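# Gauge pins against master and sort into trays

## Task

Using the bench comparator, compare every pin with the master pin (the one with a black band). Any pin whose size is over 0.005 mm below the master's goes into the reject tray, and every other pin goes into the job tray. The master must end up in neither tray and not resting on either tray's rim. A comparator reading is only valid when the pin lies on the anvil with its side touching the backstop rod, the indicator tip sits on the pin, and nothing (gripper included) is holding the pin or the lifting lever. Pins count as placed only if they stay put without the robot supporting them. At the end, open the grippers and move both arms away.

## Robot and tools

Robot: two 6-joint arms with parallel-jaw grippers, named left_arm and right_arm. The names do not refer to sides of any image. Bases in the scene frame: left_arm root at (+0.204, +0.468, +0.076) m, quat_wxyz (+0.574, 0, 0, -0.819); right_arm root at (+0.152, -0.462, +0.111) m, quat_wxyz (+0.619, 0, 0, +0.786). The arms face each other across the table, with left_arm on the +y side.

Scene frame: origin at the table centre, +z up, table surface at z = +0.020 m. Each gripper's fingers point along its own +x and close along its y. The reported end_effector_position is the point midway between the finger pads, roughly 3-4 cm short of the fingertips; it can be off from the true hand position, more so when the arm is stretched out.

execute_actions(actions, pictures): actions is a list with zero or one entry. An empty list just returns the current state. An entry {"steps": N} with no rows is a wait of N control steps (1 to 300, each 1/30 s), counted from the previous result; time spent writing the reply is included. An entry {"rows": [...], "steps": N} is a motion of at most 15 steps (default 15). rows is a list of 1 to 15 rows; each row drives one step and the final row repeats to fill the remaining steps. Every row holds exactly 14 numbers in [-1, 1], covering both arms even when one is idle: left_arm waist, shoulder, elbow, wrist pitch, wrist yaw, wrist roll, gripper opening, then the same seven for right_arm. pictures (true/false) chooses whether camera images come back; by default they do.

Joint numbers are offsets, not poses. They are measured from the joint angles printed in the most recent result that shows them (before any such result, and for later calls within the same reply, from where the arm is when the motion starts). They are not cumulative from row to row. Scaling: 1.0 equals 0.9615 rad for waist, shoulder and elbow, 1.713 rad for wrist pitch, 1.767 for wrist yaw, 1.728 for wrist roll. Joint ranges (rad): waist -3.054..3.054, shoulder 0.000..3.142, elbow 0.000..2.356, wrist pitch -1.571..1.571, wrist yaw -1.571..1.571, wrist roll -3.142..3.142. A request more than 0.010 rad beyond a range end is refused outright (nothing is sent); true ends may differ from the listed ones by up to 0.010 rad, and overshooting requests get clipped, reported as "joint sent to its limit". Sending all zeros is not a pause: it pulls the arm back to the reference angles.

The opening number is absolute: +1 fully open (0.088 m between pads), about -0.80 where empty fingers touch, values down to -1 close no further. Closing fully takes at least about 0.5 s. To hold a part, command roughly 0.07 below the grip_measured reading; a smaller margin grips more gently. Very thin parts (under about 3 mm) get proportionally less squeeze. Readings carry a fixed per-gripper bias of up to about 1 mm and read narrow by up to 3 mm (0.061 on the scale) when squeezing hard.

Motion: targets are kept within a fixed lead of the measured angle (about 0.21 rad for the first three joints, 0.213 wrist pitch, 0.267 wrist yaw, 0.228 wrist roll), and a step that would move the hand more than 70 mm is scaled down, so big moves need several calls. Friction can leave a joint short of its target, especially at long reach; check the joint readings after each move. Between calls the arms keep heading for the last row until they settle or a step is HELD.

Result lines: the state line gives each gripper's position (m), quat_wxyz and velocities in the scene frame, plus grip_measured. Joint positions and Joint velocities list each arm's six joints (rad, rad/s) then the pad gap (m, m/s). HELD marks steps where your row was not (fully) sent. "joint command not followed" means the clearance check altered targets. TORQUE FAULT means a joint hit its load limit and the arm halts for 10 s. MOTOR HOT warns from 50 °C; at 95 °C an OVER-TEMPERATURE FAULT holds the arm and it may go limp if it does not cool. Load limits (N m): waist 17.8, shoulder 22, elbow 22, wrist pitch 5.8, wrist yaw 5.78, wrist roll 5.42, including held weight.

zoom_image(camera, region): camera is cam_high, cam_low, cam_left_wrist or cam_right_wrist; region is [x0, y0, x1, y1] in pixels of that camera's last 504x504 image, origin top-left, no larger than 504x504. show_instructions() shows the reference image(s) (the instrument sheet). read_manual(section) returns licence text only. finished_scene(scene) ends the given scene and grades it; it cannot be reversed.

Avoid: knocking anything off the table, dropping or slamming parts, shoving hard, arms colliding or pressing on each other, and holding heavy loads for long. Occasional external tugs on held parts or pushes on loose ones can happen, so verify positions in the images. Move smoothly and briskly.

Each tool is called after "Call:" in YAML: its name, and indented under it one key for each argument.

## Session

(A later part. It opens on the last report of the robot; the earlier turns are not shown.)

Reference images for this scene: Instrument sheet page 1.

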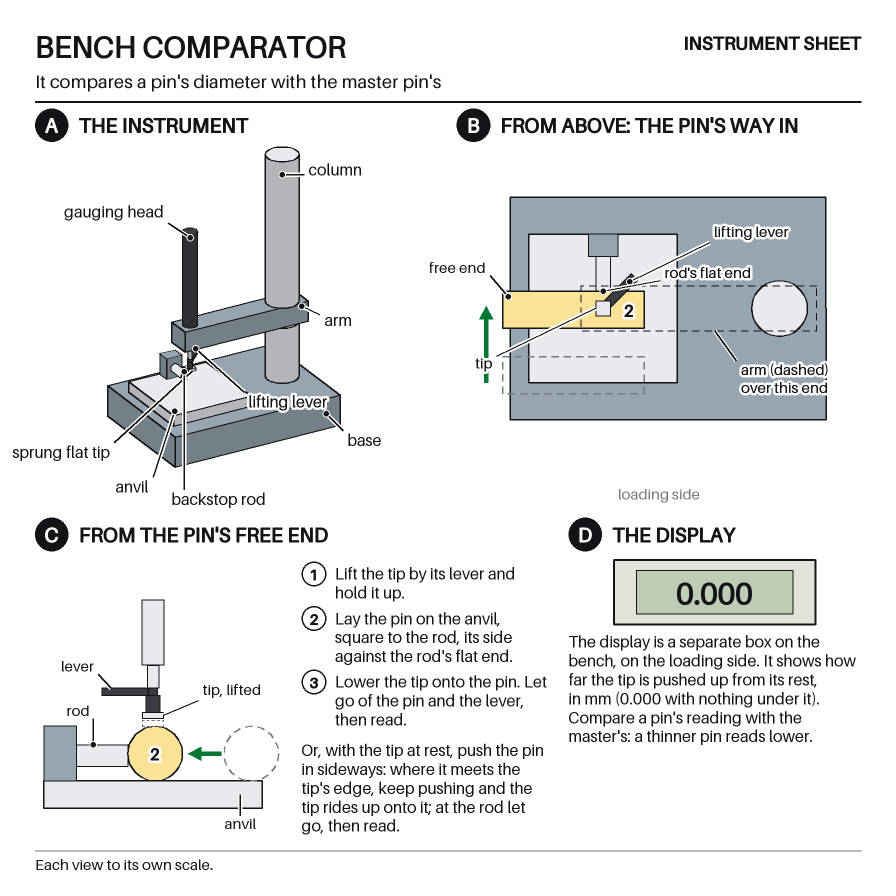

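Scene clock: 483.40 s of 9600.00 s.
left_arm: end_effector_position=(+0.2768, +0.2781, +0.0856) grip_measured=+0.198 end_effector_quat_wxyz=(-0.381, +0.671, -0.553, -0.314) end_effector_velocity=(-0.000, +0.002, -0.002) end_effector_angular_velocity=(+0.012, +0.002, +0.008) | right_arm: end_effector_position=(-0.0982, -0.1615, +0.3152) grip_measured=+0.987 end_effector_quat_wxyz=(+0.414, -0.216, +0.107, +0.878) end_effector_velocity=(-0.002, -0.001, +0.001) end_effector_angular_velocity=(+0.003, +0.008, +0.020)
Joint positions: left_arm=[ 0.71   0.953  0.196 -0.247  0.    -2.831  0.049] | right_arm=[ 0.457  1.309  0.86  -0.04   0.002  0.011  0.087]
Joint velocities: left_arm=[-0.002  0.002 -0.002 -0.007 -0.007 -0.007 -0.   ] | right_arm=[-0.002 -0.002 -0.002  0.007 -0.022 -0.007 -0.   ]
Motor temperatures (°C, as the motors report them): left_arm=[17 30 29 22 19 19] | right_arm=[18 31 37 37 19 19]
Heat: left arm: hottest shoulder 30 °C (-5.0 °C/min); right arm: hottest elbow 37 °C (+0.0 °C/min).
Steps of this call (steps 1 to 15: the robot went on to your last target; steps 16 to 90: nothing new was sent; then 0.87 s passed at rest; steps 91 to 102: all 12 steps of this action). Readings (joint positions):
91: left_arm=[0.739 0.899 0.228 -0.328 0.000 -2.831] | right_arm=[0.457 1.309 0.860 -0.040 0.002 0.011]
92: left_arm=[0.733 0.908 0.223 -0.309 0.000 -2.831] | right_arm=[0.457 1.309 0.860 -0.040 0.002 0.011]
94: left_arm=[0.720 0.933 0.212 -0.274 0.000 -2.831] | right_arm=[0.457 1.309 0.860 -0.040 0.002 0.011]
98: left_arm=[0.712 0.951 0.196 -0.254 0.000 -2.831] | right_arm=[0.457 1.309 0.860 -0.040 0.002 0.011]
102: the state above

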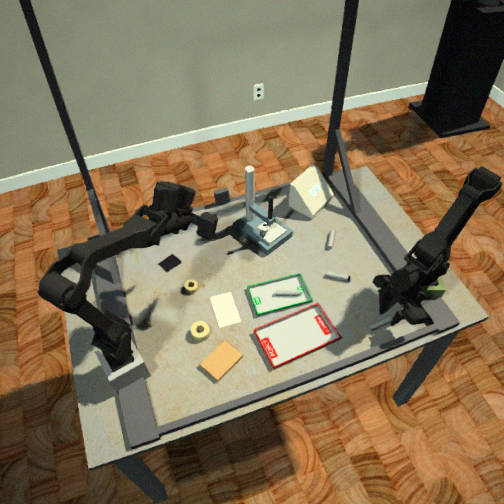

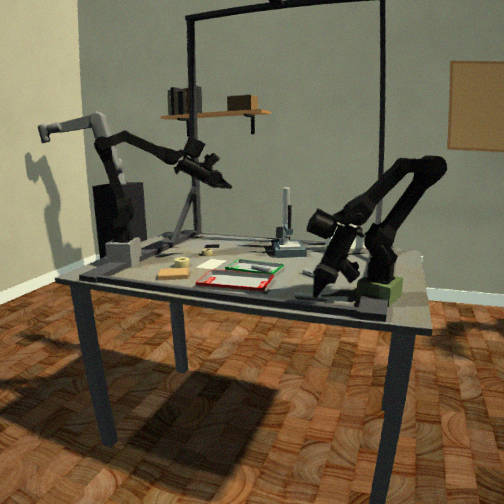

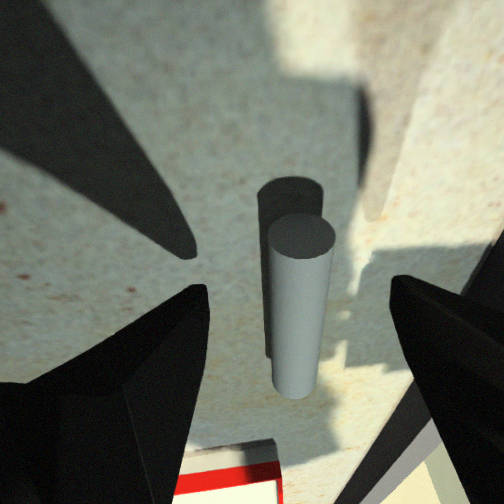

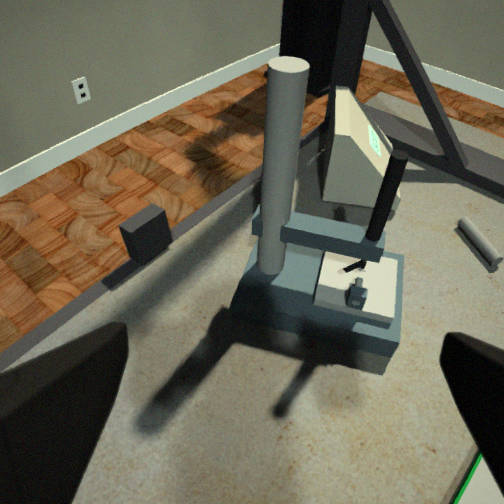

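Call:
execute_actions:
  actions:
    - {"rows":[[0,0.01,-0.015,0.01,0,0,0.2,0,0,0,0,0,0,1],[0,0.02,-0.028,0.018,0,0,0.2,0,0,0,0,0,0,1],[0,0.022,-0.032,0.018,0,0,0.2,0,0,0,0,0,0,1],[0,0.022,-0.032,0.018,0,0,0.2,0,0,0,0,0,0,1],[0,0.022,-0.032,0.018,0,0,0.2,0,0,0,0,0,0,1],[0,0.022,-0.032,0.018,0,0,0.0,0,0,0,0,0,0,1],[0,0.022,-0.032,0.018,0,0,-0.2,0,0,0,0,0,0,1],[0,0.022,-0.032,0.018,0,0,-0.3,0,0,0,0,0,0,1],[0,0.022,-0.032,0.018,0,0,-0.4,0,0,0,0,0,0,1],[0,0.022,-0.032,0.018,0,0,-0.5,0,0,0,0,0,0,1],[0,0.022,-0.032,0.018,0,0,-0.75,0,0,0,0,0,0,1]],"steps":15}
  pictures: false

Call:
execute_actions:
  actions:
    - {"steps":8}

Scene clock: 493.77 s of 9600.00 s.
left_arm: end_effector_position=(+0.2756, +0.2809, +0.0786) grip_measured=-0.506 end_effector_quat_wxyz=(-0.383, +0.668, -0.552, -0.318) end_effector_velocity=(-0.002, +0.003, -0.002) end_effector_angular_velocity=(+0.021, +0.006, +0.003) | right_arm: end_effector_position=(-0.0982, -0.1615, +0.3152) grip_measured=+0.987 end_effector_quat_wxyz=(+0.414, -0.216, +0.107, +0.878) end_effector_velocity=(+0.001, -0.002, +0.000) end_effector_angular_velocity=(+0.000, -0.004, +0.007)
Joint positions: left_arm=[ 0.71   0.97   0.173 -0.216  0.    -2.831  0.014] | right_arm=[ 0.457  1.309  0.86  -0.04   0.002  0.011  0.087]
Joint velocities: left_arm=[-0.007  0.002  0.002 -0.022 -0.007 -0.007  0.014] | right_arm=[-0.002 -0.007 -0.002 -0.007 -0.007 -0.007  0.   ]
Motor temperatures (°C, as the motors report them): left_arm=[17 29 29 22 19 19] | right_arm=[18 31 37 38 19 19]
Heat: left arm: hottest shoulder 29 °C (-6.1 °C/min); right arm: hottest wrist pitch 38 °C (+1.0 °C/min).
Steps of this call (steps 1 to 15: the robot went on to your last target; steps 16 to 90: nothing new was sent; then 6.87 s passed at rest; steps 91 to 105: all 15 steps of this action). Readings (joint positions):
91: left_arm=[0.710 0.954 0.195 -0.243 0.000 -2.831] | right_arm=[0.457 1.309 0.860 -0.040 0.002 0.011]
92: left_arm=[0.710 0.957 0.191 -0.235 0.000 -2.831] | right_arm=[0.457 1.309 0.860 -0.040 0.002 0.011]
94: left_arm=[0.710 0.964 0.184 -0.226 0.000 -2.831] | right_arm=[0.457 1.309 0.860 -0.040 0.002 0.011]
98: left_arm=[0.710 0.970 0.174 -0.222 0.000 -2.831] | right_arm=[0.457 1.309 0.860 -0.040 0.002 0.011]
105: the state above

Scene clock: 494.03 s of 9600.00 s.
left_arm: end_effector_position=(+0.2756, +0.2809, +0.0786) grip_measured=-0.518 end_effector_quat_wxyz=(-0.383, +0.668, -0.552, -0.318) end_effector_velocity=(-0.002, +0.001, -0.000) end_effector_angular_velocity=(-0.001, +0.010, -0.000) | right_arm: end_effector_position=(-0.0982, -0.1615, +0.3152) grip_measured=+0.987 end_effector_quat_wxyz=(+0.414, -0.216, +0.107, +0.878) end_effector_velocity=(-0.001, -0.003, -0.002) end_effector_angular_velocity=(+0.000, -0.012, +0.027)
Joint positions: left_arm=[ 0.71   0.97   0.173 -0.216  0.    -2.831  0.014] | right_arm=[ 0.457  1.309  0.86  -0.04   0.002  0.011  0.087]
Joint velocities: left_arm=[-0.002 -0.007 -0.002 -0.007  0.007 -0.007  0.   ] | right_arm=[-0.002 -0.002 -0.002 -0.007 -0.022 -0.022  0.   ]
Motor temperatures (°C, as the motors report them): left_arm=[17 29 29 22 19 19] | right_arm=[18 31 37 38 19 19]
Heat: left arm: hottest shoulder 29 °C (-6.1 °C/min); right arm: hottest wrist pitch 38 °C (+1.0 °C/min).
Steps of this call (steps 1 to 8: the robot went on to your last target). Readings (joint positions):
1: left_arm=[0.710 0.970 0.173 -0.216 0.000 -2.831] | right_arm=[0.457 1.309 0.860 -0.040 0.002 0.011]
2: left_arm=[0.710 0.970 0.173 -0.216 0.000 -2.831] | right_arm=[0.457 1.309 0.860 -0.040 0.002 0.011]
4: left_arm=[0.710 0.970 0.173 -0.216 0.000 -2.831] | right_arm=[0.457 1.309 0.860 -0.040 0.002 0.011]
8: the state above

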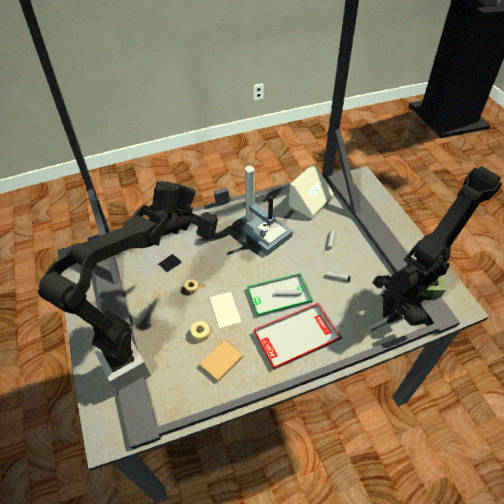

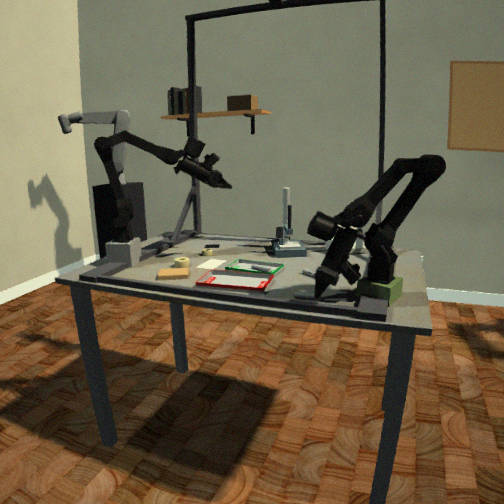

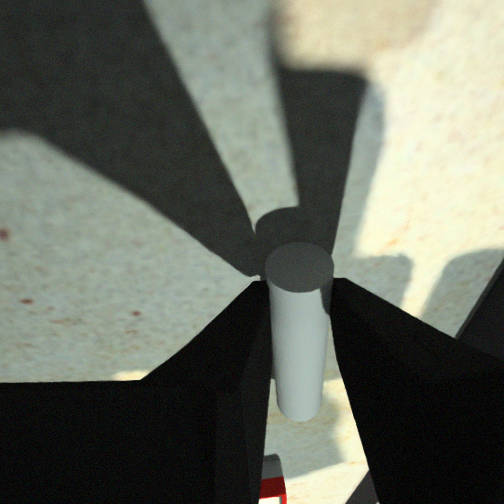

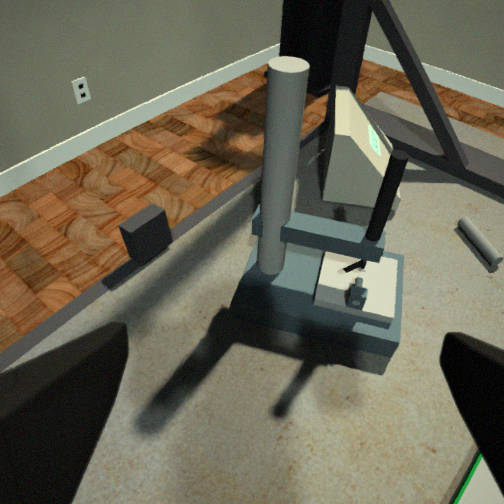

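Call:
execute_actions:
  actions:
    - {"rows":[[0,0,0,0,0,0,-0.4,0,0,0,0,0,0,1],[0,0,0,0,0,0,-0.2,0,0,0,0,0,0,1],[0,0,0,0,0,0,0,0,0,0,0,0,0,1],[0,0.01,0,0.01,0,0,0,0,0,0,0,0,0,1],[0,0.02,0,0.02,0,0,0,0,0,0,0,0,0,1],[0,0.03,0,0.03,0,0,0,0,0,0,0,0,0,1],[0,0.036,0,0.034,0,0,0,0,0,0,0,0,0,1],[0,0.036,0,0.034,0,0,0,0,0,0,0,0,0,1],[0,0.036,0,0.034,0,0,-0.2,0,0,0,0,0,0,1],[0,0.036,0,0.034,0,0,-0.3,0,0,0,0,0,0,1],[0,0.036,0,0.034,0,0,-0.4,0,0,0,0,0,0,1],[0,0.036,0,0.034,0,0,-0.5,0,0,0,0,0,0,1],[0,0.036,0,0.034,0,0,-0.75,0,0,0,0,0,0,1]],"steps":15}
  pictures: false

Call:
execute_actions:
  actions:
    - {"steps":8}

Scene clock: 505.40 s of 9600.00 s.
left_arm: end_effector_position=(+0.2782, +0.2742, +0.0796) grip_measured=-0.571 end_effector_quat_wxyz=(-0.378, +0.675, -0.554, -0.308) end_effector_velocity=(+0.001, -0.001, +0.001) end_effector_angular_velocity=(-0.006, -0.005, +0.008) | right_arm: end_effector_position=(-0.0982, -0.1615, +0.3152) grip_measured=+0.987 end_effector_quat_wxyz=(+0.414, -0.216, +0.107, +0.878) end_effector_velocity=(+0.001, -0.001, -0.002) end_effector_angular_velocity=(-0.004, -0.007, +0.007)
Joint positions: left_arm=[ 0.71   1.     0.173 -0.161 -0.    -2.831  0.011] | right_arm=[ 0.457  1.309  0.86  -0.04   0.002  0.011  0.087]
Joint velocities: left_arm=[-0.002 -0.002 -0.002  0.007 -0.007 -0.007  0.012] | right_arm=[-0.002 -0.002 -0.002 -0.007 -0.007 -0.007 -0.   ]
Motor temperatures (°C, as the motors report them): left_arm=[17 28 29 22 19 19] | right_arm=[18 31 37 38 19 19]
Heat: left arm: hottest elbow 29 °C (-5.1 °C/min); right arm: hottest wrist pitch 38 °C (+1.0 °C/min).
Steps of this call (steps 1 to 15: the robot went on to your last target; steps 16 to 90: nothing new was sent; then 7.87 s passed at rest; steps 91 to 105: all 15 steps of this action). Readings (joint positions):
91: left_arm=[0.710 0.970 0.173 -0.216 0.000 -2.831] | right_arm=[0.457 1.309 0.860 -0.040 0.002 0.011]
92: left_arm=[0.710 0.970 0.173 -0.216 0.000 -2.831] | right_arm=[0.457 1.309 0.860 -0.040 0.002 0.011]
94: left_arm=[0.710 0.971 0.173 -0.216 0.000 -2.831] | right_arm=[0.457 1.309 0.860 -0.040 0.002 0.011]
98: left_arm=[0.710 0.992 0.173 -0.175 0.000 -2.831] | right_arm=[0.457 1.309 0.860 -0.040 0.002 0.011]
105: the state above

Scene clock: 505.67 s of 9600.00 s.
left_arm: end_effector_position=(+0.2783, +0.2741, +0.0796) grip_measured=-0.523 end_effector_quat_wxyz=(-0.378, +0.675, -0.554, -0.308) end_effector_velocity=(-0.000, +0.002, -0.001) end_effector_angular_velocity=(+0.008, +0.001, +0.008) | right_arm: end_effector_position=(-0.0982, -0.1615, +0.3152) grip_measured=+0.987 end_effector_quat_wxyz=(+0.414, -0.216, +0.107, +0.878) end_effector_velocity=(-0.001, -0.002, -0.002) end_effector_angular_velocity=(-0.004, -0.007, +0.012)
Joint positions: left_arm=[ 0.71   1.001  0.173 -0.16  -0.    -2.831  0.013] | right_arm=[ 0.457  1.309  0.86  -0.04   0.002  0.011  0.087]
Joint velocities: left_arm=[-0.002 -0.002 -0.002 -0.007 -0.007 -0.007  0.   ] | right_arm=[ 0.002 -0.002 -0.002 -0.007 -0.007 -0.007 -0.   ]
Motor temperatures (°C, as the motors report them): left_arm=[17 28 29 22 19 19] | right_arm=[18 31 37 38 19 19]
Heat: left arm: hottest elbow 29 °C (-5.1 °C/min); right arm: hottest wrist pitch 38 °C (+1.0 °C/min).
Steps of this call (steps 1 to 8: the robot went on to your last target). Readings (joint positions):
1: left_arm=[0.710 1.000 0.173 -0.160 -0.000 -2.831] | right_arm=[0.457 1.309 0.860 -0.040 0.002 0.011]
2: left_arm=[0.710 1.000 0.173 -0.160 -0.000 -2.831] | right_arm=[0.457 1.309 0.860 -0.040 0.002 0.011]
4: left_arm=[0.710 1.001 0.173 -0.160 -0.000 -2.831] | right_arm=[0.457 1.309 0.860 -0.040 0.002 0.011]
8: the state above

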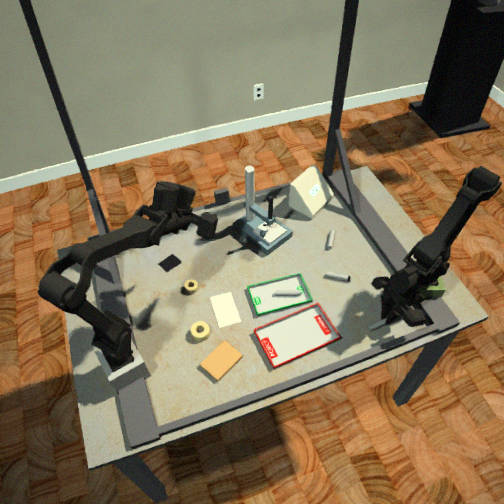

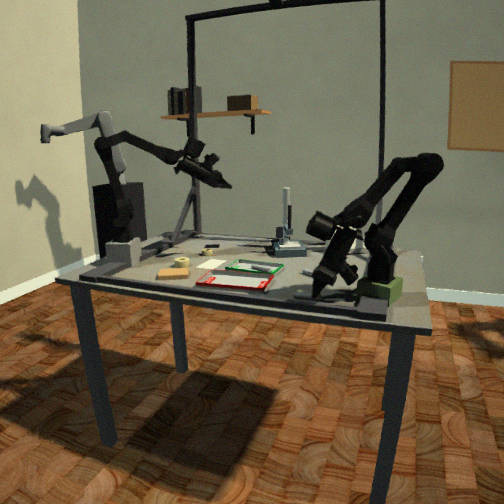

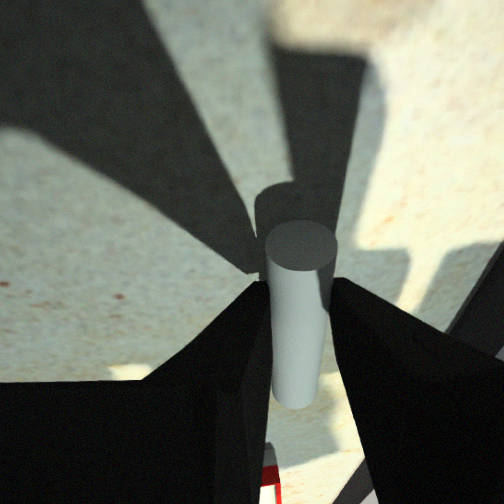

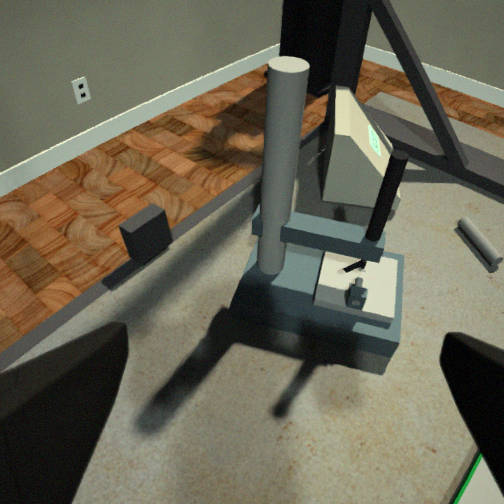

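Call:
execute_actions:
  actions:
    - {"rows":[[0,0,0.04,0,0,0,-0.75,0,0,0,0,0,0,1],[0,0,0.09,-0.01,0,0,-0.75,0,0,0,0,0,0,1],[0,0.01,0.15,-0.02,0,0,-0.75,0,0,0,0,0,0,1],[-0.03,0.04,0.22,-0.04,0,0,-0.75,0,0,0,0,0,0,1],[-0.1,0.08,0.29,-0.06,0,0,-0.75,0,0,0,0,0,0,1],[-0.18,0.13,0.36,-0.08,0,-0.01,-0.75,0,0,0,0,0,0,1],[-0.26,0.18,0.43,-0.1,0,-0.02,-0.75,0,0,0,0,0,0,1],[-0.34,0.23,0.5,-0.12,0.01,-0.03,-0.75,0,0,0,0,0,0,1],[-0.42,0.28,0.56,-0.14,0.01,-0.04,-0.75,0,0,0,0,0,0,1],[-0.5,0.33,0.62,-0.14,0.02,-0.05,-0.75,0,0,0,0,0,0,1],[-0.58,0.38,0.68,-0.14,0.02,-0.06,-0.75,0,0,0,0,0,0,1],[-0.66,0.43,0.74,-0.14,0.03,-0.066,-0.75,0,0,0,0,0,0,1],[-0.74,0.48,0.8,-0.14,0.03,-0.066,-0.75,0,0,0,0,0,0,1],[-0.82,0.53,0.86,-0.14,0.04,-0.066,-0.75,0,0,0,0,0,0,1],[-0.9,0.58,0.92,-0.14,0.04,-0.066,-0.75,0,0,0,0,0,0,1]],"steps":15}
  pictures: false

Call:
execute_actions:
  actions:
    - {"steps":25}
  pictures: false

Scene clock: 517.60 s of 9600.00 s.
left_arm: end_effector_position=(+0.1332, +0.1263, +0.1882) grip_measured=-0.523 end_effector_quat_wxyz=(-0.399, +0.515, -0.727, -0.216) end_effector_velocity=(-0.583, -0.245, +0.102) end_effector_angular_velocity=(-0.035, +0.217, -1.423) | right_arm: end_effector_position=(-0.0982, -0.1615, +0.3152) grip_measured=+0.987 end_effector_quat_wxyz=(+0.414, -0.216, +0.107, +0.878) end_effector_velocity=(+0.001, -0.002, +0.000) end_effector_angular_velocity=(-0.008, +0.006, +0.001)
Joint positions: left_arm=[ 0.159  1.416  0.867 -0.385  0.041 -2.924  0.013] | right_arm=[ 0.457  1.309  0.86  -0.04   0.002  0.011  0.087]
Joint velocities: left_arm=[-1.443  1.277  1.438 -0.081  0.154 -0.139 -0.   ] | right_arm=[-0.002 -0.007 -0.002 -0.007 -0.007  0.007 -0.   ]
Motor temperatures (°C, as the motors report them): left_arm=[17 28 29 22 19 19] | right_arm=[18 31 37 38 19 19]
Heat: left arm: hottest elbow 29 °C (-5.0 °C/min); right arm: hottest wrist pitch 38 °C (+1.0 °C/min).
Steps of this call (steps 1 to 15: the robot went on to your last target; steps 16 to 90: nothing new was sent; then 8.43 s passed at rest; steps 91 to 105: all 15 steps of this action). Readings (joint positions):
91: left_arm=[0.710 1.001 0.177 -0.160 -0.000 -2.831] | right_arm=[0.457 1.309 0.860 -0.040 0.002 0.011]
92: left_arm=[0.710 1.001 0.189 -0.171 -0.000 -2.831] | right_arm=[0.457 1.309 0.860 -0.040 0.002 0.011]
94: left_arm=[0.706 1.015 0.246 -0.203 -0.001 -2.831] | right_arm=[0.457 1.309 0.860 -0.040 0.002 0.011]
98: left_arm=[0.537 1.128 0.484 -0.289 -0.007 -2.851] | right_arm=[0.457 1.309 0.860 -0.040 0.002 0.011]
105: the state above

Scene clock: 518.43 s of 9600.00 s.
left_arm: end_effector_position=(+0.0058, +0.1302, +0.2033) grip_measured=-0.523 end_effector_quat_wxyz=(-0.411, +0.389, -0.809, -0.158) end_effector_velocity=(-0.001, +0.003, -0.001) end_effector_angular_velocity=(+0.012, +0.005, -0.001) | right_arm: end_effector_position=(-0.0982, -0.1615, +0.3152) grip_measured=+0.987 end_effector_quat_wxyz=(+0.414, -0.216, +0.107, +0.878) end_effector_velocity=(+0.001, -0.001, +0.002) end_effector_angular_velocity=(+0.004, -0.001, +0.007)
Joint positions: left_arm=[-0.155  1.554  1.042 -0.4    0.075 -2.94   0.013] | right_arm=[ 0.457  1.309  0.86  -0.04   0.002  0.011  0.087]
Joint velocities: left_arm=[-0.002 -0.002 -0.002 -0.007  0.007 -0.007 -0.   ] | right_arm=[-0.002 -0.007  0.002 -0.007 -0.007 -0.007  0.   ]
Motor temperatures (°C, as the motors report them): left_arm=[17 28 29 22 19 19] | right_arm=[18 31 37 38 19 19]
Heat: left arm: hottest elbow 29 °C (-5.1 °C/min); right arm: hottest wrist pitch 38 °C (+1.0 °C/min).
Steps of this call (steps 1 to 25: the robot went on to your last target). Readings (joint positions):
1: left_arm=[0.111 1.453 0.912 -0.386 0.045 -2.928] | right_arm=[0.457 1.309 0.860 -0.040 0.002 0.011]
2: left_arm=[0.061 1.484 0.950 -0.386 0.047 -2.931] | right_arm=[0.457 1.309 0.860 -0.040 0.002 0.011]
4: left_arm=[-0.042 1.524 1.003 -0.389 0.056 -2.935] | right_arm=[0.457 1.309 0.860 -0.040 0.002 0.011]
8: left_arm=[-0.152 1.547 1.040 -0.397 0.075 -2.939] | right_arm=[0.457 1.309 0.860 -0.040 0.002 0.011]
25: the state above

Call:
execute_actions:
  actions:
    - {"rows":[[-0.08,0,0.01,0,0,0,-0.75,0,0,0,0,0,0,1],[-0.16,0.02,0.03,0,0,0,-0.75,0,0,0,0,0,0,1],[-0.24,0.05,0.06,0,0,0,-0.75,0,0,0,0,0,0,1],[-0.3,0.09,0.1,0,0,0,-0.75,0,0,0,0,0,0,1],[-0.347,0.14,0.15,0,0,0,-0.75,0,0,0,0,0,0,1],[-0.347,0.19,0.2,0,0,0,-0.75,0,0,0,0,0,0,1],[-0.347,0.24,0.25,0,0,0,-0.75,0,0,0,0,0,0,1],[-0.347,0.29,0.3,0,0,0,-0.75,0,0,0,0,0,0,1],[-0.347,0.34,0.34,0.005,0,0,-0.75,0,0,0,0,0,0,1],[-0.347,0.39,0.38,0.005,0,0,-0.75,0,0,0,0,0,0,1],[-0.347,0.43,0.41,0.01,0,0,-0.75,0,0,0,0,0,0,1],[-0.347,0.47,0.43,0.01,0,0,-0.75,0,0,0,0,0,0,1],[-0.347,0.5,0.44,0.01,0,0,-0.75,0,0,0,0,0,0,1],[-0.347,0.525,0.444,0.01,0,0,-0.75,0,0,0,0,0,0,1],[-0.347,0.545,0.444,0.01,0,0,-0.75,0,0,0,0,0,0,1]],"steps":15}
  pictures: false

Call:
execute_actions:
  actions:
    - {"steps":15}
  pictures: false

Scene clock: 535.20 s of 9600.00 s.
left_arm: end_effector_position=(-0.1734, +0.1443, +0.1619) grip_measured=-0.523 end_effector_quat_wxyz=(-0.445, +0.242, -0.857, -0.094) end_effector_velocity=(-0.037, -0.046, -0.316) end_effector_angular_velocity=(+0.406, -0.442, +0.039) | right_arm: end_effector_position=(-0.0982, -0.1615, +0.3152) grip_measured=+0.987 end_effector_quat_wxyz=(+0.414, -0.216, +0.107, +0.878) end_effector_velocity=(+0.000, -0.004, -0.004) end_effector_angular_velocity=(-0.019, -0.011, +0.020)
Joint positions: left_arm=[-0.491  2.005  1.442 -0.383  0.078 -2.94   0.013] | right_arm=[ 0.457  1.309  0.86  -0.04   0.002  0.011  0.087]
Joint velocities: left_arm=[ 0.017  0.882  0.291 -0.007 -0.007 -0.022 -0.   ] | right_arm=[-0.002 -0.002 -0.002 -0.022 -0.022 -0.007 -0.   ]
Motor temperatures (°C, as the motors report them): left_arm=[17 29 31 22 19 19] | right_arm=[18 31 37 38 19 19]
Heat: left arm: hottest elbow 31 °C (+0.0 °C/min); right arm: hottest wrist pitch 38 °C (+1.0 °C/min).
Steps of this call (steps 1 to 15: the robot went on to your last target; steps 16 to 90: nothing new was sent; then 13.27 s passed at rest; steps 91 to 105: all 15 steps of this action). Readings (joint positions):
91: left_arm=[-0.162 1.554 1.042 -0.400 0.068 -2.940] | right_arm=[0.457 1.309 0.860 -0.040 0.002 0.011]
92: left_arm=[-0.186 1.556 1.045 -0.401 0.059 -2.940] | right_arm=[0.457 1.309 0.860 -0.040 0.002 0.011]
94: left_arm=[-0.278 1.579 1.067 -0.403 0.060 -2.940] | right_arm=[0.457 1.309 0.860 -0.040 0.002 0.011]
98: left_arm=[-0.456 1.722 1.216 -0.405 0.077 -2.940] | right_arm=[0.457 1.309 0.860 -0.040 0.002 0.011]
105: the state above

Scene clock: 535.70 s of 9600.00 s.
left_arm: end_effector_position=(-0.1744, +0.1428, +0.1312) grip_measured=-0.523 end_effector_quat_wxyz=(-0.469, +0.236, -0.844, -0.106) end_effector_velocity=(-0.001, -0.000, -0.001) end_effector_angular_velocity=(-0.003, -0.000, +0.008) | right_arm: end_effector_position=(-0.0982, -0.1615, +0.3152) grip_measured=+0.987 end_effector_quat_wxyz=(+0.414, -0.216, +0.107, +0.878) end_effector_velocity=(+0.002, +0.000, -0.002) end_effector_angular_velocity=(+0.017, -0.032, +0.008)
Joint positions: left_arm=[-0.49   2.082  1.459 -0.385  0.078 -2.94   0.013] | right_arm=[ 0.457  1.309  0.86  -0.04   0.002  0.011  0.087]
Joint velocities: left_arm=[-0.002  0.002 -0.002  0.007 -0.007 -0.007 -0.   ] | right_arm=[-0.002 -0.002 -0.002 -0.007  0.007 -0.037 -0.   ]
Motor temperatures (°C, as the motors report them): left_arm=[17 29 31 22 19 19] | right_arm=[18 31 37 38 19 19]
Heat: left arm: hottest elbow 31 °C (+0.0 °C/min); right arm: hottest wrist pitch 38 °C (+1.0 °C/min).
Steps of this call (steps 1 to 15: the robot went on to your last target). Readings (joint positions):
1: left_arm=[-0.491 2.029 1.448 -0.383 0.078 -2.940] | right_arm=[0.457 1.309 0.860 -0.040 0.002 0.011]
2: left_arm=[-0.490 2.049 1.449 -0.383 0.078 -2.940] | right_arm=[0.457 1.309 0.860 -0.040 0.002 0.011]
4: left_arm=[-0.490 2.074 1.449 -0.388 0.078 -2.940] | right_arm=[0.457 1.309 0.860 -0.040 0.002 0.011]
8: left_arm=[-0.490 2.082 1.453 -0.388 0.078 -2.940] | right_arm=[0.457 1.309 0.860 -0.040 0.002 0.011]
15: the state above

Call:
execute_actions:
  actions:
    - {"rows":[[0.01,0,0,0,0,0.003,-0.75,0,0,0,0,0,0,1],[0.02,0,0,0,0,0.006,-0.75,0,0,0,0,0,0,1],[0.03,0,0,0,0,0.009,-0.75,0,0,0,0,0,0,1],[0.04,0,0,0,0,0.012,-0.75,0,0,0,0,0,0,1],[0.05,0,0,0,0.002,0.015,-0.75,0,0,0,0,0,0,1],[0.06,0,0,0,0.002,0.018,-0.75,0,0,0,0,0,0,1],[0.07,0,0,0,0.003,0.021,-0.75,0,0,0,0,0,0,1],[0.078,0,0,0,0.003,0.025,-0.75,0,0,0,0,0,0,1],[0.08,0,0,0,0.003,0.033,-0.75,0,0,0,0,0,0,1],[0.08,0,0,0,0.003,0.041,-0.75,0,0,0,0,0,0,1],[0.08,0,0,0,0.003,0.047,-0.75,0,0,0,0,0,0,1],[0.082,0,0,0,0.003,0.05,-0.75,0,0,0,0,0,0,1]],"steps":15}
  pictures: false

Call:
execute_actions:
  actions:
    - {"steps":10}

Scene clock: 546.60 s of 9600.00 s.
left_arm: end_effector_position=(-0.1553, +0.1214, +0.1318) grip_measured=-0.523 end_effector_quat_wxyz=(-0.472, +0.237, -0.844, -0.092) end_effector_velocity=(+0.077, -0.074, -0.001) end_effector_angular_velocity=(-0.056, -0.072, +0.173) | right_arm: end_effector_position=(-0.0982, -0.1615, +0.3152) grip_measured=+0.987 end_effector_quat_wxyz=(+0.414, -0.216, +0.107, +0.878) end_effector_velocity=(-0.001, -0.003, -0.002) end_effector_angular_velocity=(+0.000, -0.012, +0.027)
Joint positions: left_arm=[-0.427  2.081  1.459 -0.383  0.097 -2.864  0.013] | right_arm=[ 0.457  1.309  0.86  -0.04   0.002  0.011  0.087]
Joint velocities: left_arm=[ 0.193 -0.007 -0.002 -0.022 -0.066  0.066 -0.   ] | right_arm=[-0.002 -0.002 -0.002 -0.007 -0.022 -0.022  0.   ]
Motor temperatures (°C, as the motors report them): left_arm=[17 32 31 22 19 19] | right_arm=[18 31 37 38 19 19]
Heat: left arm: hottest shoulder 32 °C (+2.0 °C/min); right arm: hottest wrist pitch 38 °C (+1.0 °C/min).
Steps of this call (steps 1 to 15: the robot went on to your last target; steps 16 to 90: nothing new was sent; then 7.40 s passed at rest; steps 91 to 105: all 15 steps of this action). Readings (joint positions):
91: left_arm=[-0.490 2.082 1.459 -0.385 0.078 -2.940] | right_arm=[0.457 1.309 0.860 -0.040 0.002 0.011]
92: left_arm=[-0.489 2.082 1.459 -0.385 0.078 -2.940] | right_arm=[0.457 1.309 0.860 -0.040 0.002 0.011]
94: left_arm=[-0.480 2.082 1.459 -0.385 0.081 -2.931] | right_arm=[0.457 1.309 0.860 -0.040 0.002 0.011]
98: left_arm=[-0.461 2.082 1.459 -0.385 0.107 -2.906] | right_arm=[0.457 1.309 0.860 -0.040 0.002 0.011]
105: the state above

Scene clock: 546.93 s of 9600.00 s.
left_arm: end_effector_position=(-0.1511, +0.1171, +0.1318) grip_measured=-0.523 end_effector_quat_wxyz=(-0.472, +0.242, -0.843, -0.092) end_effector_velocity=(+0.003, -0.000, -0.001) end_effector_angular_velocity=(-0.002, -0.012, +0.000) | right_arm: end_effector_position=(-0.0982, -0.1615, +0.3152) grip_measured=+0.987 end_effector_quat_wxyz=(+0.414, -0.216, +0.107, +0.878) end_effector_velocity=(+0.001, -0.001, -0.002) end_effector_angular_velocity=(-0.004, -0.007, +0.007)
Joint positions: left_arm=[-0.416  2.081  1.459 -0.383  0.095 -2.859  0.013] | right_arm=[ 0.457  1.309  0.86  -0.04   0.002  0.011  0.087]
Joint velocities: left_arm=[ 0.002 -0.002 -0.002 -0.007 -0.007  0.007 -0.   ] | right_arm=[-0.002 -0.002 -0.002 -0.007 -0.007 -0.007 -0.   ]
Motor temperatures (°C, as the motors report them): left_arm=[17 32 31 22 19 19] | right_arm=[18 31 37 38 19 19]
Heat: left arm: hottest shoulder 32 °C (+2.0 °C/min); right arm: hottest wrist pitch 38 °C (+1.0 °C/min).
Steps of this call (steps 1 to 10: the robot went on to your last target). Readings (joint positions):
1: left_arm=[-0.422 2.081 1.459 -0.383 0.096 -2.862] | right_arm=[0.457 1.309 0.860 -0.040 0.002 0.011]
2: left_arm=[-0.418 2.081 1.459 -0.383 0.095 -2.861] | right_arm=[0.457 1.309 0.860 -0.040 0.002 0.011]
4: left_arm=[-0.416 2.081 1.459 -0.383 0.095 -2.860] | right_arm=[0.457 1.309 0.860 -0.040 0.002 0.011]
8: left_arm=[-0.416 2.081 1.459 -0.383 0.095 -2.859] | right_arm=[0.457 1.309 0.860 -0.040 0.002 0.011]
10: the state above

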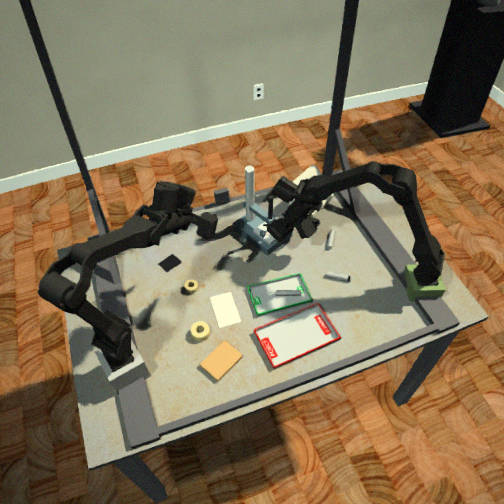

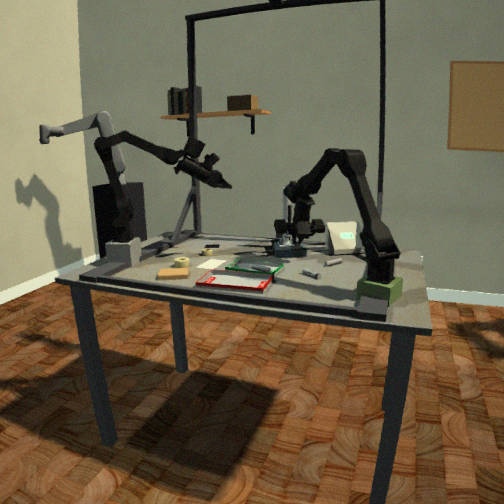

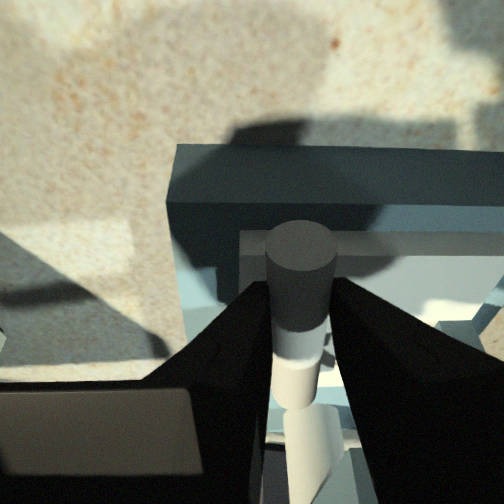

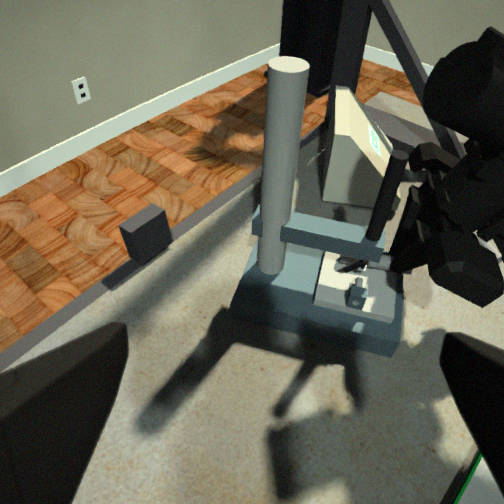

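Call:
execute_actions:
  actions:
    - {"rows":[[0.004,0.002,0,0,0,0.002,-0.75,0,0,0,0,0,0,1],[0.008,0.004,0,0,0,0.004,-0.75,0,0,0,0,0,0,1],[0.012,0.004,0,0,0,0.006,-0.75,0,0,0,0,0,0,1],[0.016,0.004,0,0,0,0.007,-0.75,0,0,0,0,0,0,1],[0.02,0.004,0,0,0,0.008,-0.75,0,0,0,0,0,0,1],[0.024,0.004,0,0,0,0.008,-0.75,0,0,0,0,0,0,1],[0.028,0.004,0,0,0,0.008,-0.75,0,0,0,0,0,0,1],[0.032,0.004,0,0,0,0.008,-0.75,0,0,0,0,0,0,1],[0.036,0.006,0,0,0,0.008,-0.75,0,0,0,0,0,0,1],[0.04,0.008,0,0,0,0.008,-0.75,0,0,0,0,0,0,1],[0.044,0.01,0,0,0,0.008,-0.75,0,0,0,0,0,0,1],[0.048,0.012,0,0,0,0.008,-0.75,0,0,0,0,0,0,1],[0.05,0.014,0,0,0,0.008,-0.75,0,0,0,0,0,0,1]],"steps":15}
  pictures: false

Call:
execute_actions:
  actions:
    - {"steps":8}

Call:
zoom_image:
  camera: "cam_right_wrist"
  region: [310,220,430,320]

Scene clock: 557.63 s of 9600.00 s.
left_arm: end_effector_position=(-0.1394, +0.1052, +0.1320) grip_measured=-0.523 end_effector_quat_wxyz=(-0.470, +0.252, -0.840, -0.098) end_effector_velocity=(+0.009, -0.009, +0.001) end_effector_angular_velocity=(+0.004, +0.016, +0.014) | right_arm: end_effector_position=(-0.0982, -0.1615, +0.3152) grip_measured=+0.987 end_effector_quat_wxyz=(+0.414, -0.216, +0.107, +0.878) end_effector_velocity=(+0.001, -0.001, -0.002) end_effector_angular_velocity=(-0.004, -0.007, +0.007)
Joint positions: left_arm=[-0.381  2.081  1.459 -0.382  0.102 -2.849  0.013] | right_arm=[ 0.457  1.309  0.86  -0.04   0.002  0.011  0.087]
Joint velocities: left_arm=[ 0.032 -0.002 -0.002  0.007  0.022  0.007  0.   ] | right_arm=[-0.002 -0.002 -0.002 -0.007 -0.007 -0.007 -0.   ]
Motor temperatures (°C, as the motors report them): left_arm=[17 33 31 22 19 19] | right_arm=[18 31 37 38 19 19]
Heat: left arm: hottest shoulder 33 °C (+4.0 °C/min); right arm: hottest wrist pitch 38 °C (+0.0 °C/min).
Steps of this call (steps 1 to 30: the robot went on to your last target; steps 31 to 90: nothing new was sent; then 7.20 s passed at rest; steps 91 to 105: all 15 steps of this action). Readings (joint positions):
91: left_arm=[-0.416 2.081 1.459 -0.383 0.095 -2.859] | right_arm=[0.457 1.309 0.860 -0.040 0.002 0.011]
92: left_arm=[-0.416 2.081 1.459 -0.383 0.095 -2.859] | right_arm=[0.457 1.309 0.860 -0.040 0.002 0.011]
94: left_arm=[-0.415 2.081 1.459 -0.383 0.096 -2.856] | right_arm=[0.457 1.309 0.860 -0.040 0.002 0.011]
98: left_arm=[-0.407 2.081 1.459 -0.382 0.100 -2.851] | right_arm=[0.457 1.309 0.860 -0.040 0.002 0.011]
105: the state above

Scene clock: 557.90 s of 9600.00 s.
left_arm: end_effector_position=(-0.1391, +0.1050, +0.1320) grip_measured=-0.523 end_effector_quat_wxyz=(-0.470, +0.252, -0.840, -0.098) end_effector_velocity=(+0.001, +0.001, -0.001) end_effector_angular_velocity=(+0.005, -0.007, +0.008) | right_arm: end_effector_position=(-0.0982, -0.1615, +0.3152) grip_measured=+0.987 end_effector_quat_wxyz=(+0.414, -0.216, +0.107, +0.878) end_effector_velocity=(-0.002, -0.002, +0.003) end_effector_angular_velocity=(+0.015, +0.001, +0.027)
Joint positions: left_arm=[-0.38   2.081  1.459 -0.382  0.102 -2.849  0.013] | right_arm=[ 0.457  1.309  0.86  -0.04   0.002  0.011  0.087]
Joint velocities: left_arm=[-0.002 -0.002 -0.002 -0.007 -0.007 -0.007  0.   ] | right_arm=[-0.002 -0.007 -0.002  0.007 -0.022 -0.022 -0.   ]
Motor temperatures (°C, as the motors report them): left_arm=[17 33 31 22 19 19] | right_arm=[18 31 37 38 19 19]
Heat: left arm: hottest shoulder 33 °C (+4.0 °C/min); right arm: hottest wrist pitch 38 °C (+0.0 °C/min).
Steps of this call (steps 1 to 8: the robot went on to your last target). Readings (joint positions):
1: left_arm=[-0.380 2.081 1.459 -0.382 0.102 -2.849] | right_arm=[0.457 1.309 0.860 -0.040 0.002 0.011]
2: left_arm=[-0.380 2.081 1.459 -0.382 0.102 -2.849] | right_arm=[0.457 1.309 0.860 -0.040 0.002 0.011]
4: left_arm=[-0.380 2.081 1.459 -0.382 0.102 -2.849] | right_arm=[0.457 1.309 0.860 -0.040 0.002 0.011]
8: the state above

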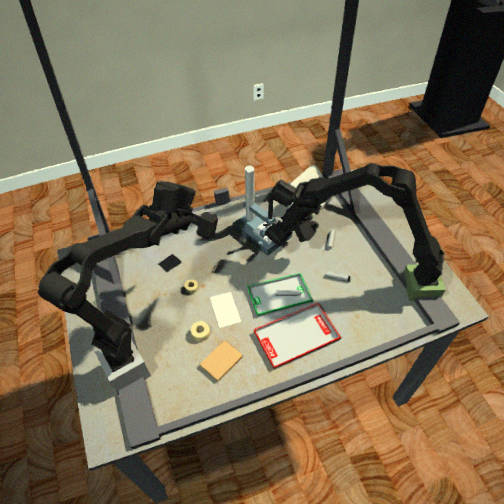

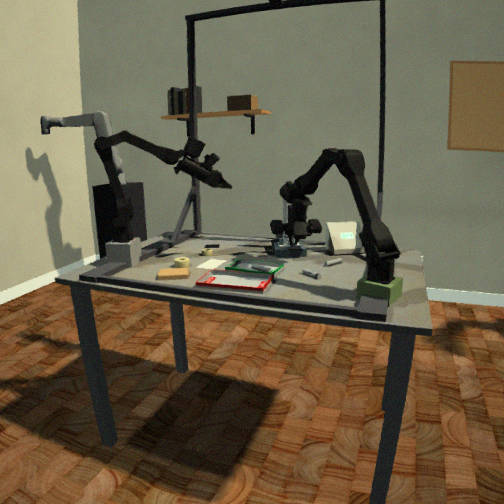

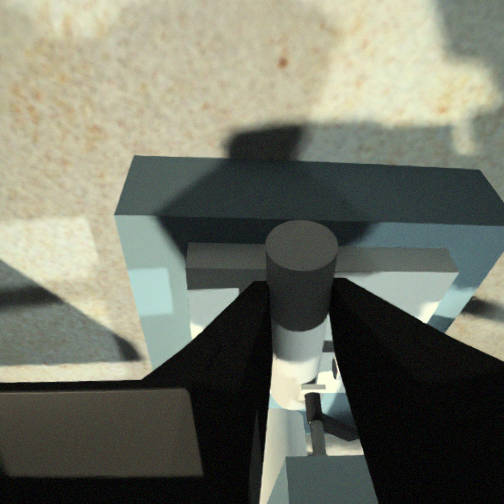

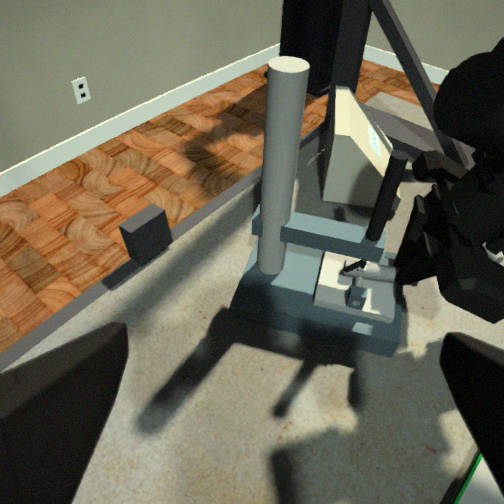

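Region (310, 220, 430, 320) of cam_right_wrist's 504x504 image, scaled by 4.200, with more detail than that image has.

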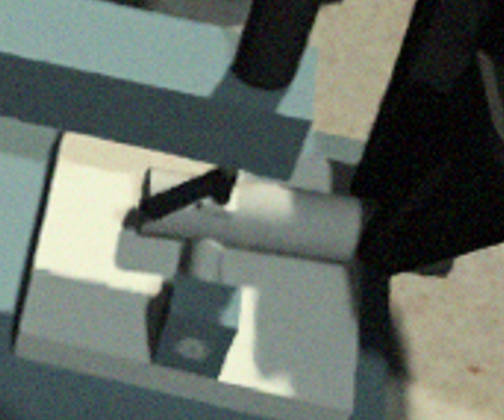

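Call:
execute_actions:
  actions:
    - {"rows":[[0,0.004,0,0,-0.004,0,-0.75,0,0,0,0,0,0,1],[0,0.008,0,0,-0.008,0,-0.75,0,0,0,0,0,0,1],[0,0.012,0,0,-0.012,0,-0.75,0,0,0,0,0,0,1],[0,0.014,0,0,-0.016,0,-0.75,0,0,0,0,0,0,1],[0,0.014,0,0,-0.02,0,-0.75,0,0,0,0,0,0,1]],"steps":14}

Call:
zoom_image:
  camera: "cam_right_wrist"
  region: [310,220,430,320]

Scene clock: 567.90 s of 9600.00 s.
left_arm: end_effector_position=(-0.1395, +0.1053, +0.1318) grip_measured=-0.523 end_effector_quat_wxyz=(-0.473, +0.256, -0.838, -0.093) end_effector_velocity=(-0.004, +0.003, +0.001) end_effector_angular_velocity=(+0.002, +0.012, -0.005) | right_arm: end_effector_position=(-0.0982, -0.1615, +0.3152) grip_measured=+0.987 end_effector_quat_wxyz=(+0.414, -0.216, +0.107, +0.878) end_effector_velocity=(+0.001, -0.001, -0.002) end_effector_angular_velocity=(-0.012, +0.003, +0.001)
Joint positions: left_arm=[-0.386  2.081  1.459 -0.382  0.085 -2.849  0.013] | right_arm=[ 0.457  1.309  0.86  -0.04   0.002  0.011  0.087]
Joint velocities: left_arm=[-0.007 -0.002 -0.002  0.007  0.007 -0.007 -0.   ] | right_arm=[-0.002 -0.002 -0.002 -0.007 -0.007  0.007 -0.   ]
Motor temperatures (°C, as the motors report them): left_arm=[17 34 31 22 19 19] | right_arm=[18 31 37 38 19 19]
Heat: left arm: hottest shoulder 34 °C (+5.0 °C/min); right arm: hottest wrist pitch 38 °C (+0.0 °C/min).
Steps of this call (steps 1 to 15: the robot went on to your last target; steps 16 to 90: nothing new was sent; then 6.53 s passed at rest; steps 91 to 104: all 14 steps of this action). Readings (joint positions):
91: left_arm=[-0.380 2.081 1.459 -0.382 0.102 -2.849] | right_arm=[0.457 1.309 0.860 -0.040 0.002 0.011]
92: left_arm=[-0.380 2.081 1.459 -0.382 0.102 -2.849] | right_arm=[0.457 1.309 0.860 -0.040 0.002 0.011]
94: left_arm=[-0.381 2.081 1.459 -0.382 0.099 -2.849] | right_arm=[0.457 1.309 0.860 -0.040 0.002 0.011]
98: left_arm=[-0.385 2.081 1.459 -0.382 0.087 -2.849] | right_arm=[0.457 1.309 0.860 -0.040 0.002 0.011]
104: the state above

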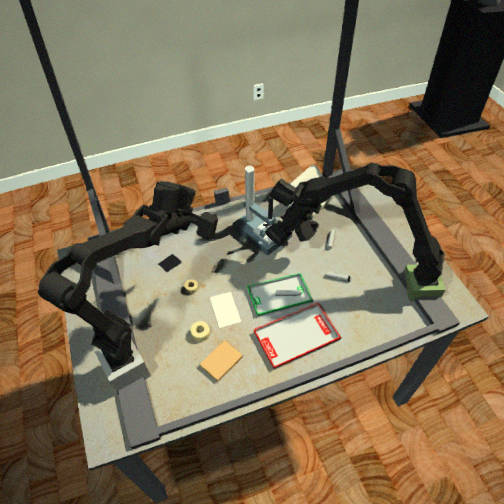

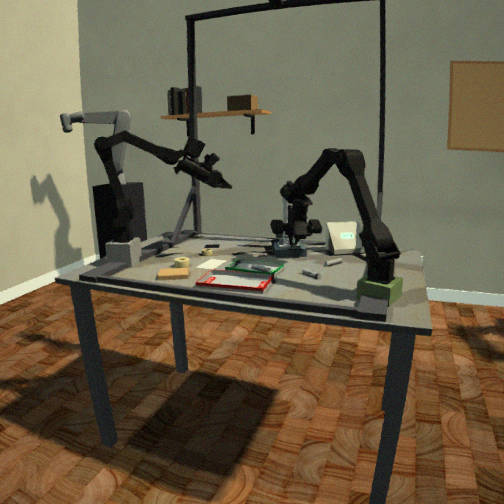

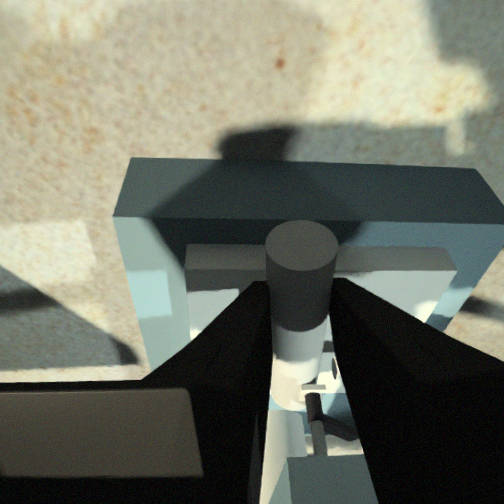

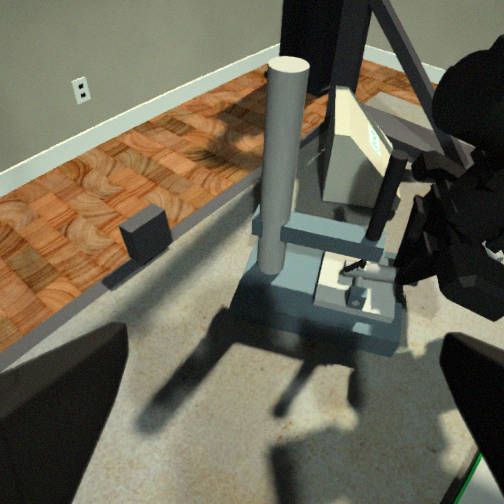

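Region (310, 220, 430, 320) of cam_right_wrist's 504x504 image, scaled by 4.200, with more detail than that image has.

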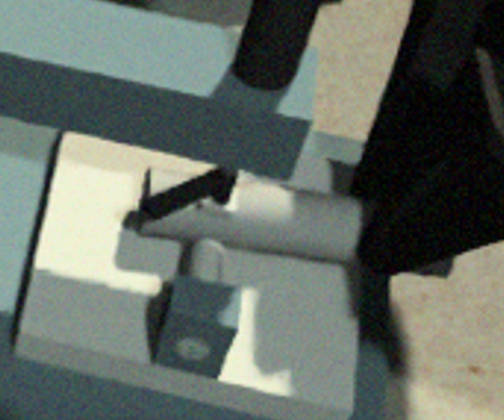

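Call:
execute_actions:
  actions:
    - {"rows":[[0,0.008,0,0,0,0,-0.75,0,0,0,0,0,0,1],[0,0.014,0,0,0,0,-0.75,0,0,0,0,0,0,1],[0,0.02,0,0,0,0,-0.75,0,0,0,0,0,0,1],[0,0.02,0,0,0,0.002,-0.75,0,0,0,0,0,0,1],[0.005,0.02,0,0,0,0.004,-0.75,0,0,0,0,0,0,1],[0.01,0.02,0,0,0,0.006,-0.75,0,0,0,0,0,0,1],[0.015,0.02,0,0,0,0.008,-0.75,0,0,0,0,0,0,1],[0.02,0.02,0,0,0,0.008,-0.75,0,0,0,0,0,0,1],[0.025,0.02,0,0,0,0.008,-0.75,0,0,0,0,0,0,1],[0.03,0.02,0,0,0,0.008,-0.75,0,0,0,0,0,0,1]],"steps":14}

Call:
zoom_image:
  camera: "cam_right_wrist"
  region: [310,220,430,320]

Scene clock: 575.17 s of 9600.00 s.
left_arm: end_effector_position=(-0.1357, +0.1015, +0.1321) grip_measured=-0.523 end_effector_quat_wxyz=(-0.472, +0.256, -0.839, -0.094) end_effector_velocity=(+0.023, -0.022, +0.001) end_effector_angular_velocity=(-0.013, -0.002, +0.059) | right_arm: end_effector_position=(-0.0982, -0.1615, +0.3152) grip_measured=+0.987 end_effector_quat_wxyz=(+0.414, -0.216, +0.107, +0.878) end_effector_velocity=(+0.000, +0.000, +0.001) end_effector_angular_velocity=(+0.012, -0.003, -0.001)
Joint positions: left_arm=[-0.372  2.081  1.459 -0.38   0.095 -2.84   0.013] | right_arm=[ 0.457  1.309  0.86  -0.04   0.002  0.011  0.087]
Joint velocities: left_arm=[ 0.061 -0.002 -0.002  0.007 -0.007  0.007 -0.   ] | right_arm=[ 0.002 -0.002 -0.002  0.007  0.007 -0.007 -0.   ]
Motor temperatures (°C, as the motors report them): left_arm=[17 34 30 22 19 19] | right_arm=[18 31 38 38 19 19]
Heat: left arm: hottest shoulder 34 °C (+5.0 °C/min); right arm: hottest elbow 38 °C (+0.0 °C/min).
Steps of this call (steps 1 to 15: the robot went on to your last target; steps 16 to 90: nothing new was sent; then 3.80 s passed at rest; steps 91 to 104: all 14 steps of this action). Readings (joint positions):
91: left_arm=[-0.386 2.081 1.459 -0.382 0.084 -2.849] | right_arm=[0.457 1.309 0.860 -0.040 0.002 0.011]
92: left_arm=[-0.386 2.081 1.459 -0.382 0.084 -2.849] | right_arm=[0.457 1.309 0.860 -0.040 0.002 0.011]
94: left_arm=[-0.386 2.081 1.459 -0.382 0.084 -2.849] | right_arm=[0.457 1.309 0.860 -0.040 0.002 0.011]
98: left_arm=[-0.385 2.081 1.459 -0.382 0.088 -2.845] | right_arm=[0.457 1.309 0.860 -0.040 0.002 0.011]
104: the state above

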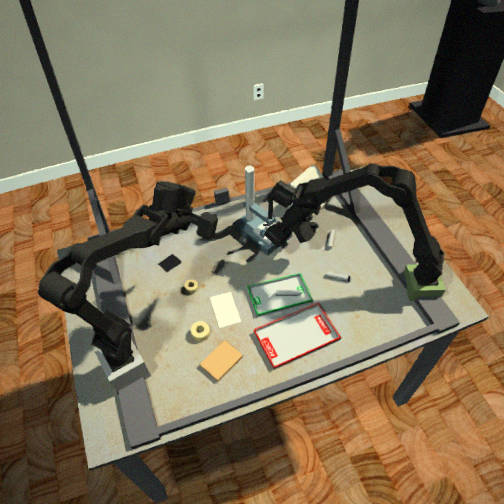

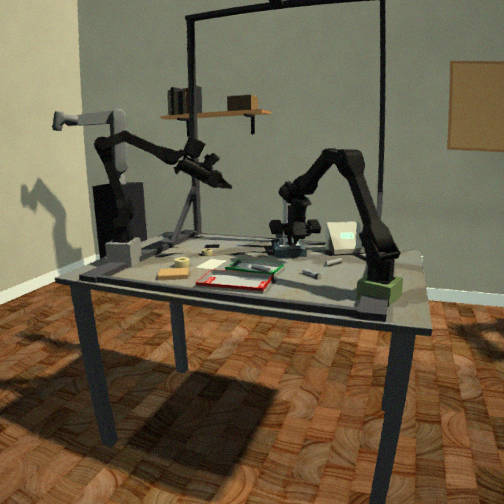

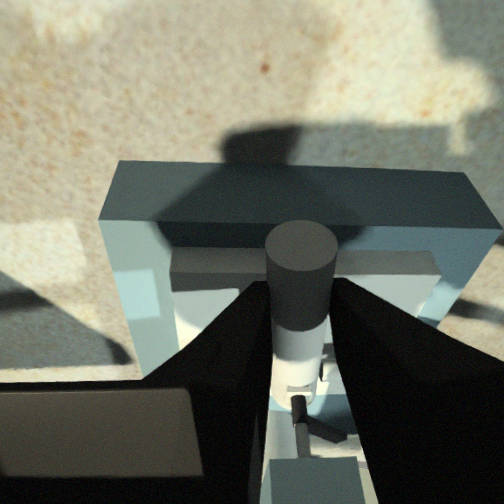

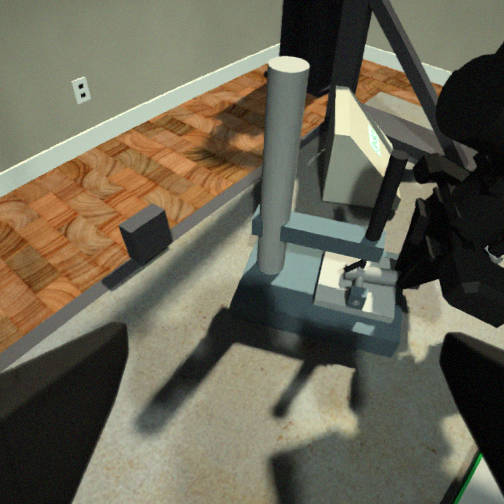

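Region (310, 220, 430, 320) of cam_right_wrist's 504x504 image, scaled by 4.200, with more detail than that image has.

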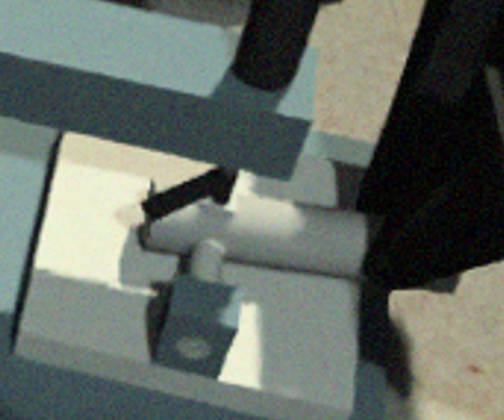

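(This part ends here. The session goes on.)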